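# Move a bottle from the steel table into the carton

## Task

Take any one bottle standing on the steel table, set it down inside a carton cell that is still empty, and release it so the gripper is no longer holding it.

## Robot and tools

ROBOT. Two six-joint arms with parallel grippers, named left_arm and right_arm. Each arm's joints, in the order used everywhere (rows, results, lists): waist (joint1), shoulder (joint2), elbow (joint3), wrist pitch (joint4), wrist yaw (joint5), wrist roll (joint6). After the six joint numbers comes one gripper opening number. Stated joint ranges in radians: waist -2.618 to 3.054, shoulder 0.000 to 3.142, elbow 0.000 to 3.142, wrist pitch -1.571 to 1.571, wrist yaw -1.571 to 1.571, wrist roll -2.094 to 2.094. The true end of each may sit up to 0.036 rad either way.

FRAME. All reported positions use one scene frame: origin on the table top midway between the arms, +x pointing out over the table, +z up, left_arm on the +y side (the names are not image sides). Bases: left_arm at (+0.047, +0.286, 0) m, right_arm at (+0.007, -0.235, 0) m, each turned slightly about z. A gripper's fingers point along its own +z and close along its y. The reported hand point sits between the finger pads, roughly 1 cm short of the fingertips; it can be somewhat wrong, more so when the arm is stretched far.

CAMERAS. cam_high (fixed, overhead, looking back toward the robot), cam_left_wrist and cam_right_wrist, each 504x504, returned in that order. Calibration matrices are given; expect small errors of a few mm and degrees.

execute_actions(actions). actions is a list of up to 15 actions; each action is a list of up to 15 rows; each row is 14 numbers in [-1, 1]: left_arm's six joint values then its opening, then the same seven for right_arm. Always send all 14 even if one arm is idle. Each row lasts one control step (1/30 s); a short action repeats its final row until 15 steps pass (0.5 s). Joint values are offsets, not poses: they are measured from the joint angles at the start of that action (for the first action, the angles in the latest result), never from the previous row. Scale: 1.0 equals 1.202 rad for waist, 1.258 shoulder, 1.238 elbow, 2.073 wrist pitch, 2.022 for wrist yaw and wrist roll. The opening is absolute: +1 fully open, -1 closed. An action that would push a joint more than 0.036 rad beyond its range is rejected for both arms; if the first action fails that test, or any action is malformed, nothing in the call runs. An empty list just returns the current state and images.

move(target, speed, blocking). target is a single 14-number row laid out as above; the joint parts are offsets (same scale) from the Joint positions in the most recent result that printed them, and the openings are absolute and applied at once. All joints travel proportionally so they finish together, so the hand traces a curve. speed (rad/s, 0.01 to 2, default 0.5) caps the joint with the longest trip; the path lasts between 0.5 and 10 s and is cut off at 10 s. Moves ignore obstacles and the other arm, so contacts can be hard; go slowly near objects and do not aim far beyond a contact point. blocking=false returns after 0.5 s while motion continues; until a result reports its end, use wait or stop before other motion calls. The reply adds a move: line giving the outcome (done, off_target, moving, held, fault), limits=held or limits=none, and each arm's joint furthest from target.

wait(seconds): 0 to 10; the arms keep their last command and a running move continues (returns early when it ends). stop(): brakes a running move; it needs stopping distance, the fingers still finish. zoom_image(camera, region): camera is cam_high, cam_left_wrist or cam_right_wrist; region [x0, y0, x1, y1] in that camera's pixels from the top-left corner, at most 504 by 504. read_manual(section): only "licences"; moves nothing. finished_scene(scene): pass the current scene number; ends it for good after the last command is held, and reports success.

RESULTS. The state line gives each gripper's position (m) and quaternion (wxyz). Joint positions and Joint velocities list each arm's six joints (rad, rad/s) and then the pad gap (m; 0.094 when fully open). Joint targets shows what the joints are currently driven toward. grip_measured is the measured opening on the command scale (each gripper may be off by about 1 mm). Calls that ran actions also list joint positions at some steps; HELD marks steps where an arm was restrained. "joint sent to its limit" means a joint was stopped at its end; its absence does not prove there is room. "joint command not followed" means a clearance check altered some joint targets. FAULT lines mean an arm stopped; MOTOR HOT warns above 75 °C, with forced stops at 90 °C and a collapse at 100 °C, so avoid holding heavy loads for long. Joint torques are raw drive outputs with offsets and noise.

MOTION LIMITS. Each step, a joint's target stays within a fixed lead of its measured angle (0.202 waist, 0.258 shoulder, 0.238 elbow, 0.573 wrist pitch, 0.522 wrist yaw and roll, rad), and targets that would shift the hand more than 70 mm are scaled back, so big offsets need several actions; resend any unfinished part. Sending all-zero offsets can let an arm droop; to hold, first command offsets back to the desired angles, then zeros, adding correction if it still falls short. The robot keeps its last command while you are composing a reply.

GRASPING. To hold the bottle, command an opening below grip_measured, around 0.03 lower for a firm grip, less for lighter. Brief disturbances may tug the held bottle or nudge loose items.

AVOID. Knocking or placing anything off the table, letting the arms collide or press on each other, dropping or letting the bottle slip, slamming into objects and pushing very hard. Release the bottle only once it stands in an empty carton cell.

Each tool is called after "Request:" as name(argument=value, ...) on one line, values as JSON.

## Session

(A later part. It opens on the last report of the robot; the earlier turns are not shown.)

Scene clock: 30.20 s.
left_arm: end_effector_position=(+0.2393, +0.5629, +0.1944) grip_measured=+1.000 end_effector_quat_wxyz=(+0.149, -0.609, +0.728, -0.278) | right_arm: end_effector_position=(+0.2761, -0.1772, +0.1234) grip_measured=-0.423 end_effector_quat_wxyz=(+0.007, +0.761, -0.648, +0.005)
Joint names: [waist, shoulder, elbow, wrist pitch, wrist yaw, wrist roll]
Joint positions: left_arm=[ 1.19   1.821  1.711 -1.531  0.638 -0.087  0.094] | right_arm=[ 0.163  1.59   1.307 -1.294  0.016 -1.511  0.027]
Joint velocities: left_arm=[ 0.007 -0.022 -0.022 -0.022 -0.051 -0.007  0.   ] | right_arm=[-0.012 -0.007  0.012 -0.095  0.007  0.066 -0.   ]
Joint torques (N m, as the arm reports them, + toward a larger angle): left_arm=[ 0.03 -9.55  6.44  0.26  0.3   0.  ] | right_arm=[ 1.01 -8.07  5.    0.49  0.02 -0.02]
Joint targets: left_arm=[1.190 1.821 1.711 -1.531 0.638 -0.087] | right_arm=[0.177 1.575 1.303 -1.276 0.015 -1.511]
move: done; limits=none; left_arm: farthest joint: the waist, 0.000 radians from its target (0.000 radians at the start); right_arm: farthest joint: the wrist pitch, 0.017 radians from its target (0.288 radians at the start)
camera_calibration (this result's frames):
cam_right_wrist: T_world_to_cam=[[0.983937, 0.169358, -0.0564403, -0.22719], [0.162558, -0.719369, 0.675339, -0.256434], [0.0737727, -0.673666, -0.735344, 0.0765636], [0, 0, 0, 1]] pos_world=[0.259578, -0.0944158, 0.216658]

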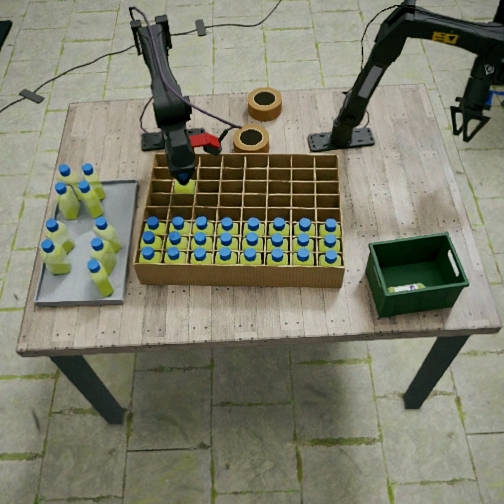

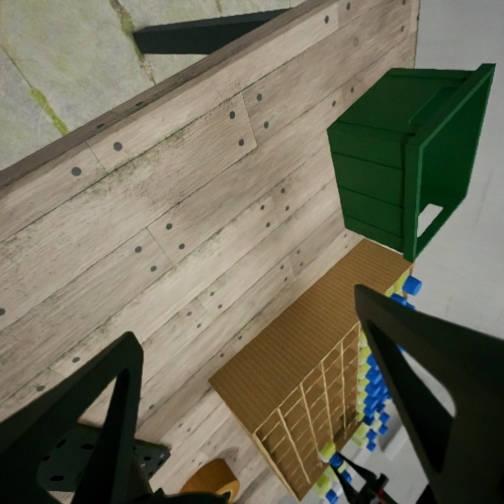

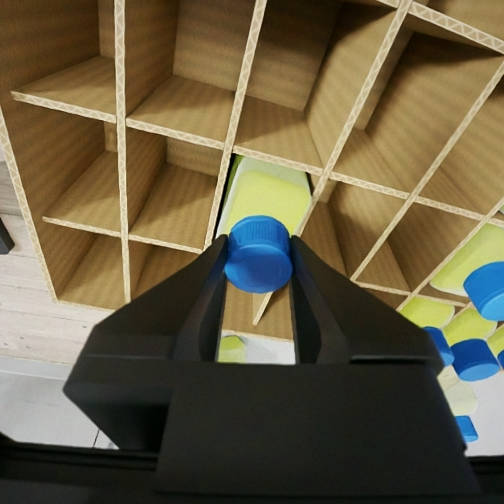

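Request:
move(target=[0,0,0,0,0,0,1, 0,0,0,0,0,0,0.2])

Request:
move(target=[0,0,0,0,0,0,1, 0,0,0.15,-0.08,0,0,0.2])

Request:
finished_scene(scene=1)

Scene clock: 31.03 s.
left_arm: end_effector_position=(+0.2393, +0.5629, +0.1944) grip_measured=+1.000 end_effector_quat_wxyz=(+0.149, -0.609, +0.728, -0.278) | right_arm: end_effector_position=(+0.2761, -0.1772, +0.1234) grip_measured=+0.197 end_effector_quat_wxyz=(+0.007, +0.761, -0.648, +0.005)
Joint names: [waist, shoulder, elbow, wrist pitch, wrist yaw, wrist roll]
Joint positions: left_arm=[ 1.19   1.821  1.711 -1.531  0.638 -0.087  0.094] | right_arm=[ 0.163  1.59   1.307 -1.294  0.016 -1.511  0.056]
Joint velocities: left_arm=[-0.012  0.012  0.002 -0.022 -0.007 -0.022  0.   ] | right_arm=[-0.027 -0.007 -0.002 -0.066 -0.051 -0.037 -0.001]
Joint torques (N m, as the arm reports them, + toward a larger angle): left_arm=[-0.07 -9.6   6.44  0.26  0.28 -0.02] | right_arm=[ 0.02 -6.64  5.41  0.31  0.02 -0.01]
Joint targets: left_arm=[1.190 1.821 1.711 -1.531 0.638 -0.087] | right_arm=[0.163 1.590 1.307 -1.294 0.016 -1.511]
move: done; limits=none; left_arm: farthest joint: the waist, 0.000 radians from its target (0.000 radians at the start); right_arm: farthest joint: the waist, 0.000 radians from its target (0.000 radians at the start)
camera_calibration (this result's frames):
cam_right_wrist: T_world_to_cam=[[0.983937, 0.169358, -0.0564403, -0.22719], [0.162558, -0.719369, 0.675339, -0.256434], [0.0737727, -0.673666, -0.735344, 0.0765636], [0, 0, 0, 1]] pos_world=[0.259578, -0.0944158, 0.216658]

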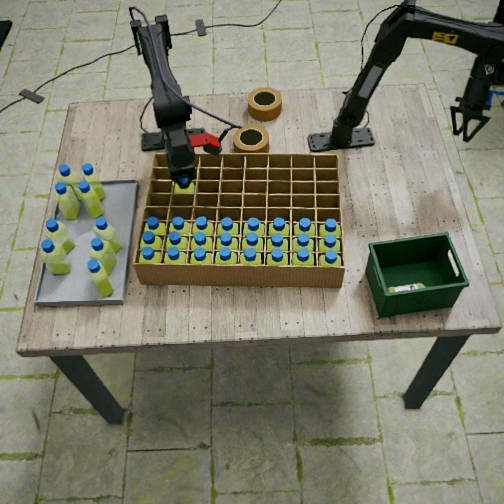

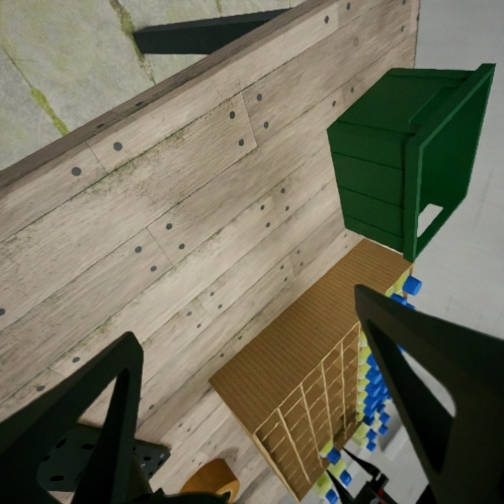

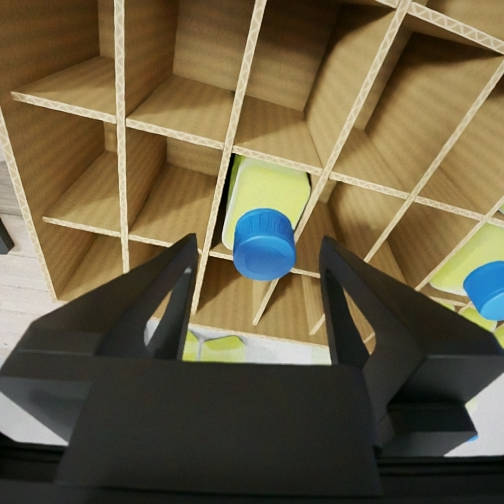

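Scene clock: 32.17 s.
left_arm: end_effector_position=(+0.2393, +0.5629, +0.1944) grip_measured=+1.000 end_effector_quat_wxyz=(+0.149, -0.609, +0.728, -0.278) | right_arm: end_effector_position=(+0.2769, -0.1772, +0.1632) grip_measured=+0.197 end_effector_quat_wxyz=(+0.004, +0.761, -0.648, +0.008)
Joint names: [waist, shoulder, elbow, wrist pitch, wrist yaw, wrist roll]
Joint positions: left_arm=[ 1.19   1.821  1.711 -1.531  0.638 -0.087  0.094] | right_arm=[ 0.163  1.59   1.466 -1.443  0.017 -1.511  0.056]
Joint velocities: left_arm=[ 0.007 -0.002  0.002  0.007 -0.022  0.051  0.   ] | right_arm=[-0.007  0.012 -0.012 -0.007  0.007 -0.007 -0.   ]
Joint torques (N m, as the arm reports them, + toward a larger angle): left_arm=[-0.09 -9.62  6.43  0.28  0.3   0.  ] | right_arm=[ 0.02 -6.58  7.51  0.16  0.02 -0.02]
Joint targets: left_arm=[1.190 1.821 1.711 -1.531 0.638 -0.087] | right_arm=[0.163 1.590 1.493 -1.460 0.016 -1.511]
move: off_target (right_arm); limits=none; left_arm: farthest joint: the waist, 0.000 radians from its target (0.000 radians at the start); right_arm: farthest joint: the elbow, 0.027 radians from its target (0.185 radians at the start)
camera_calibration (this result's frames):
cam_right_wrist: T_world_to_cam=[[0.984409, 0.169424, -0.0472709, -0.227386], [0.15641, -0.720212, 0.675893, -0.281993], [0.0804673, -0.672749, -0.735482, 0.104177], [0, 0, 0, 1]] pos_world=[0.259564, -0.0944851, 0.256468]

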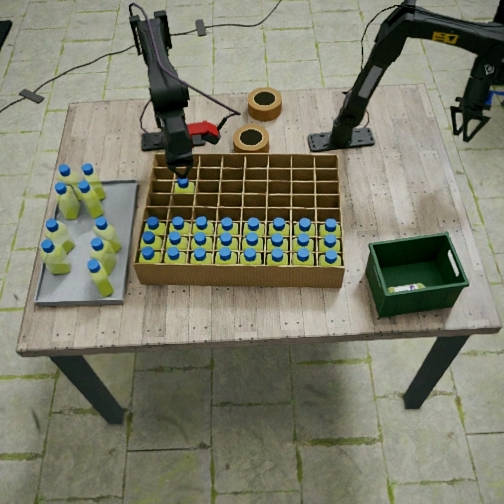

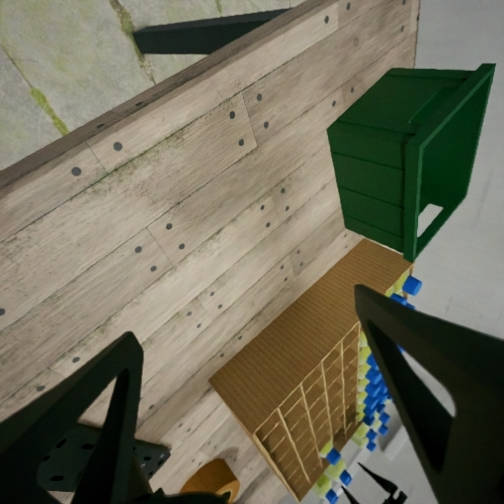

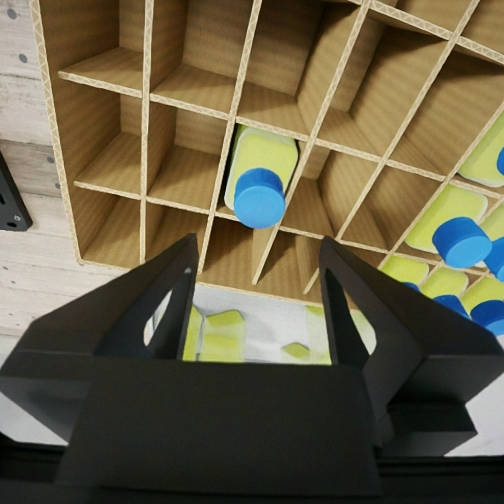

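The scene is finished: the task was done.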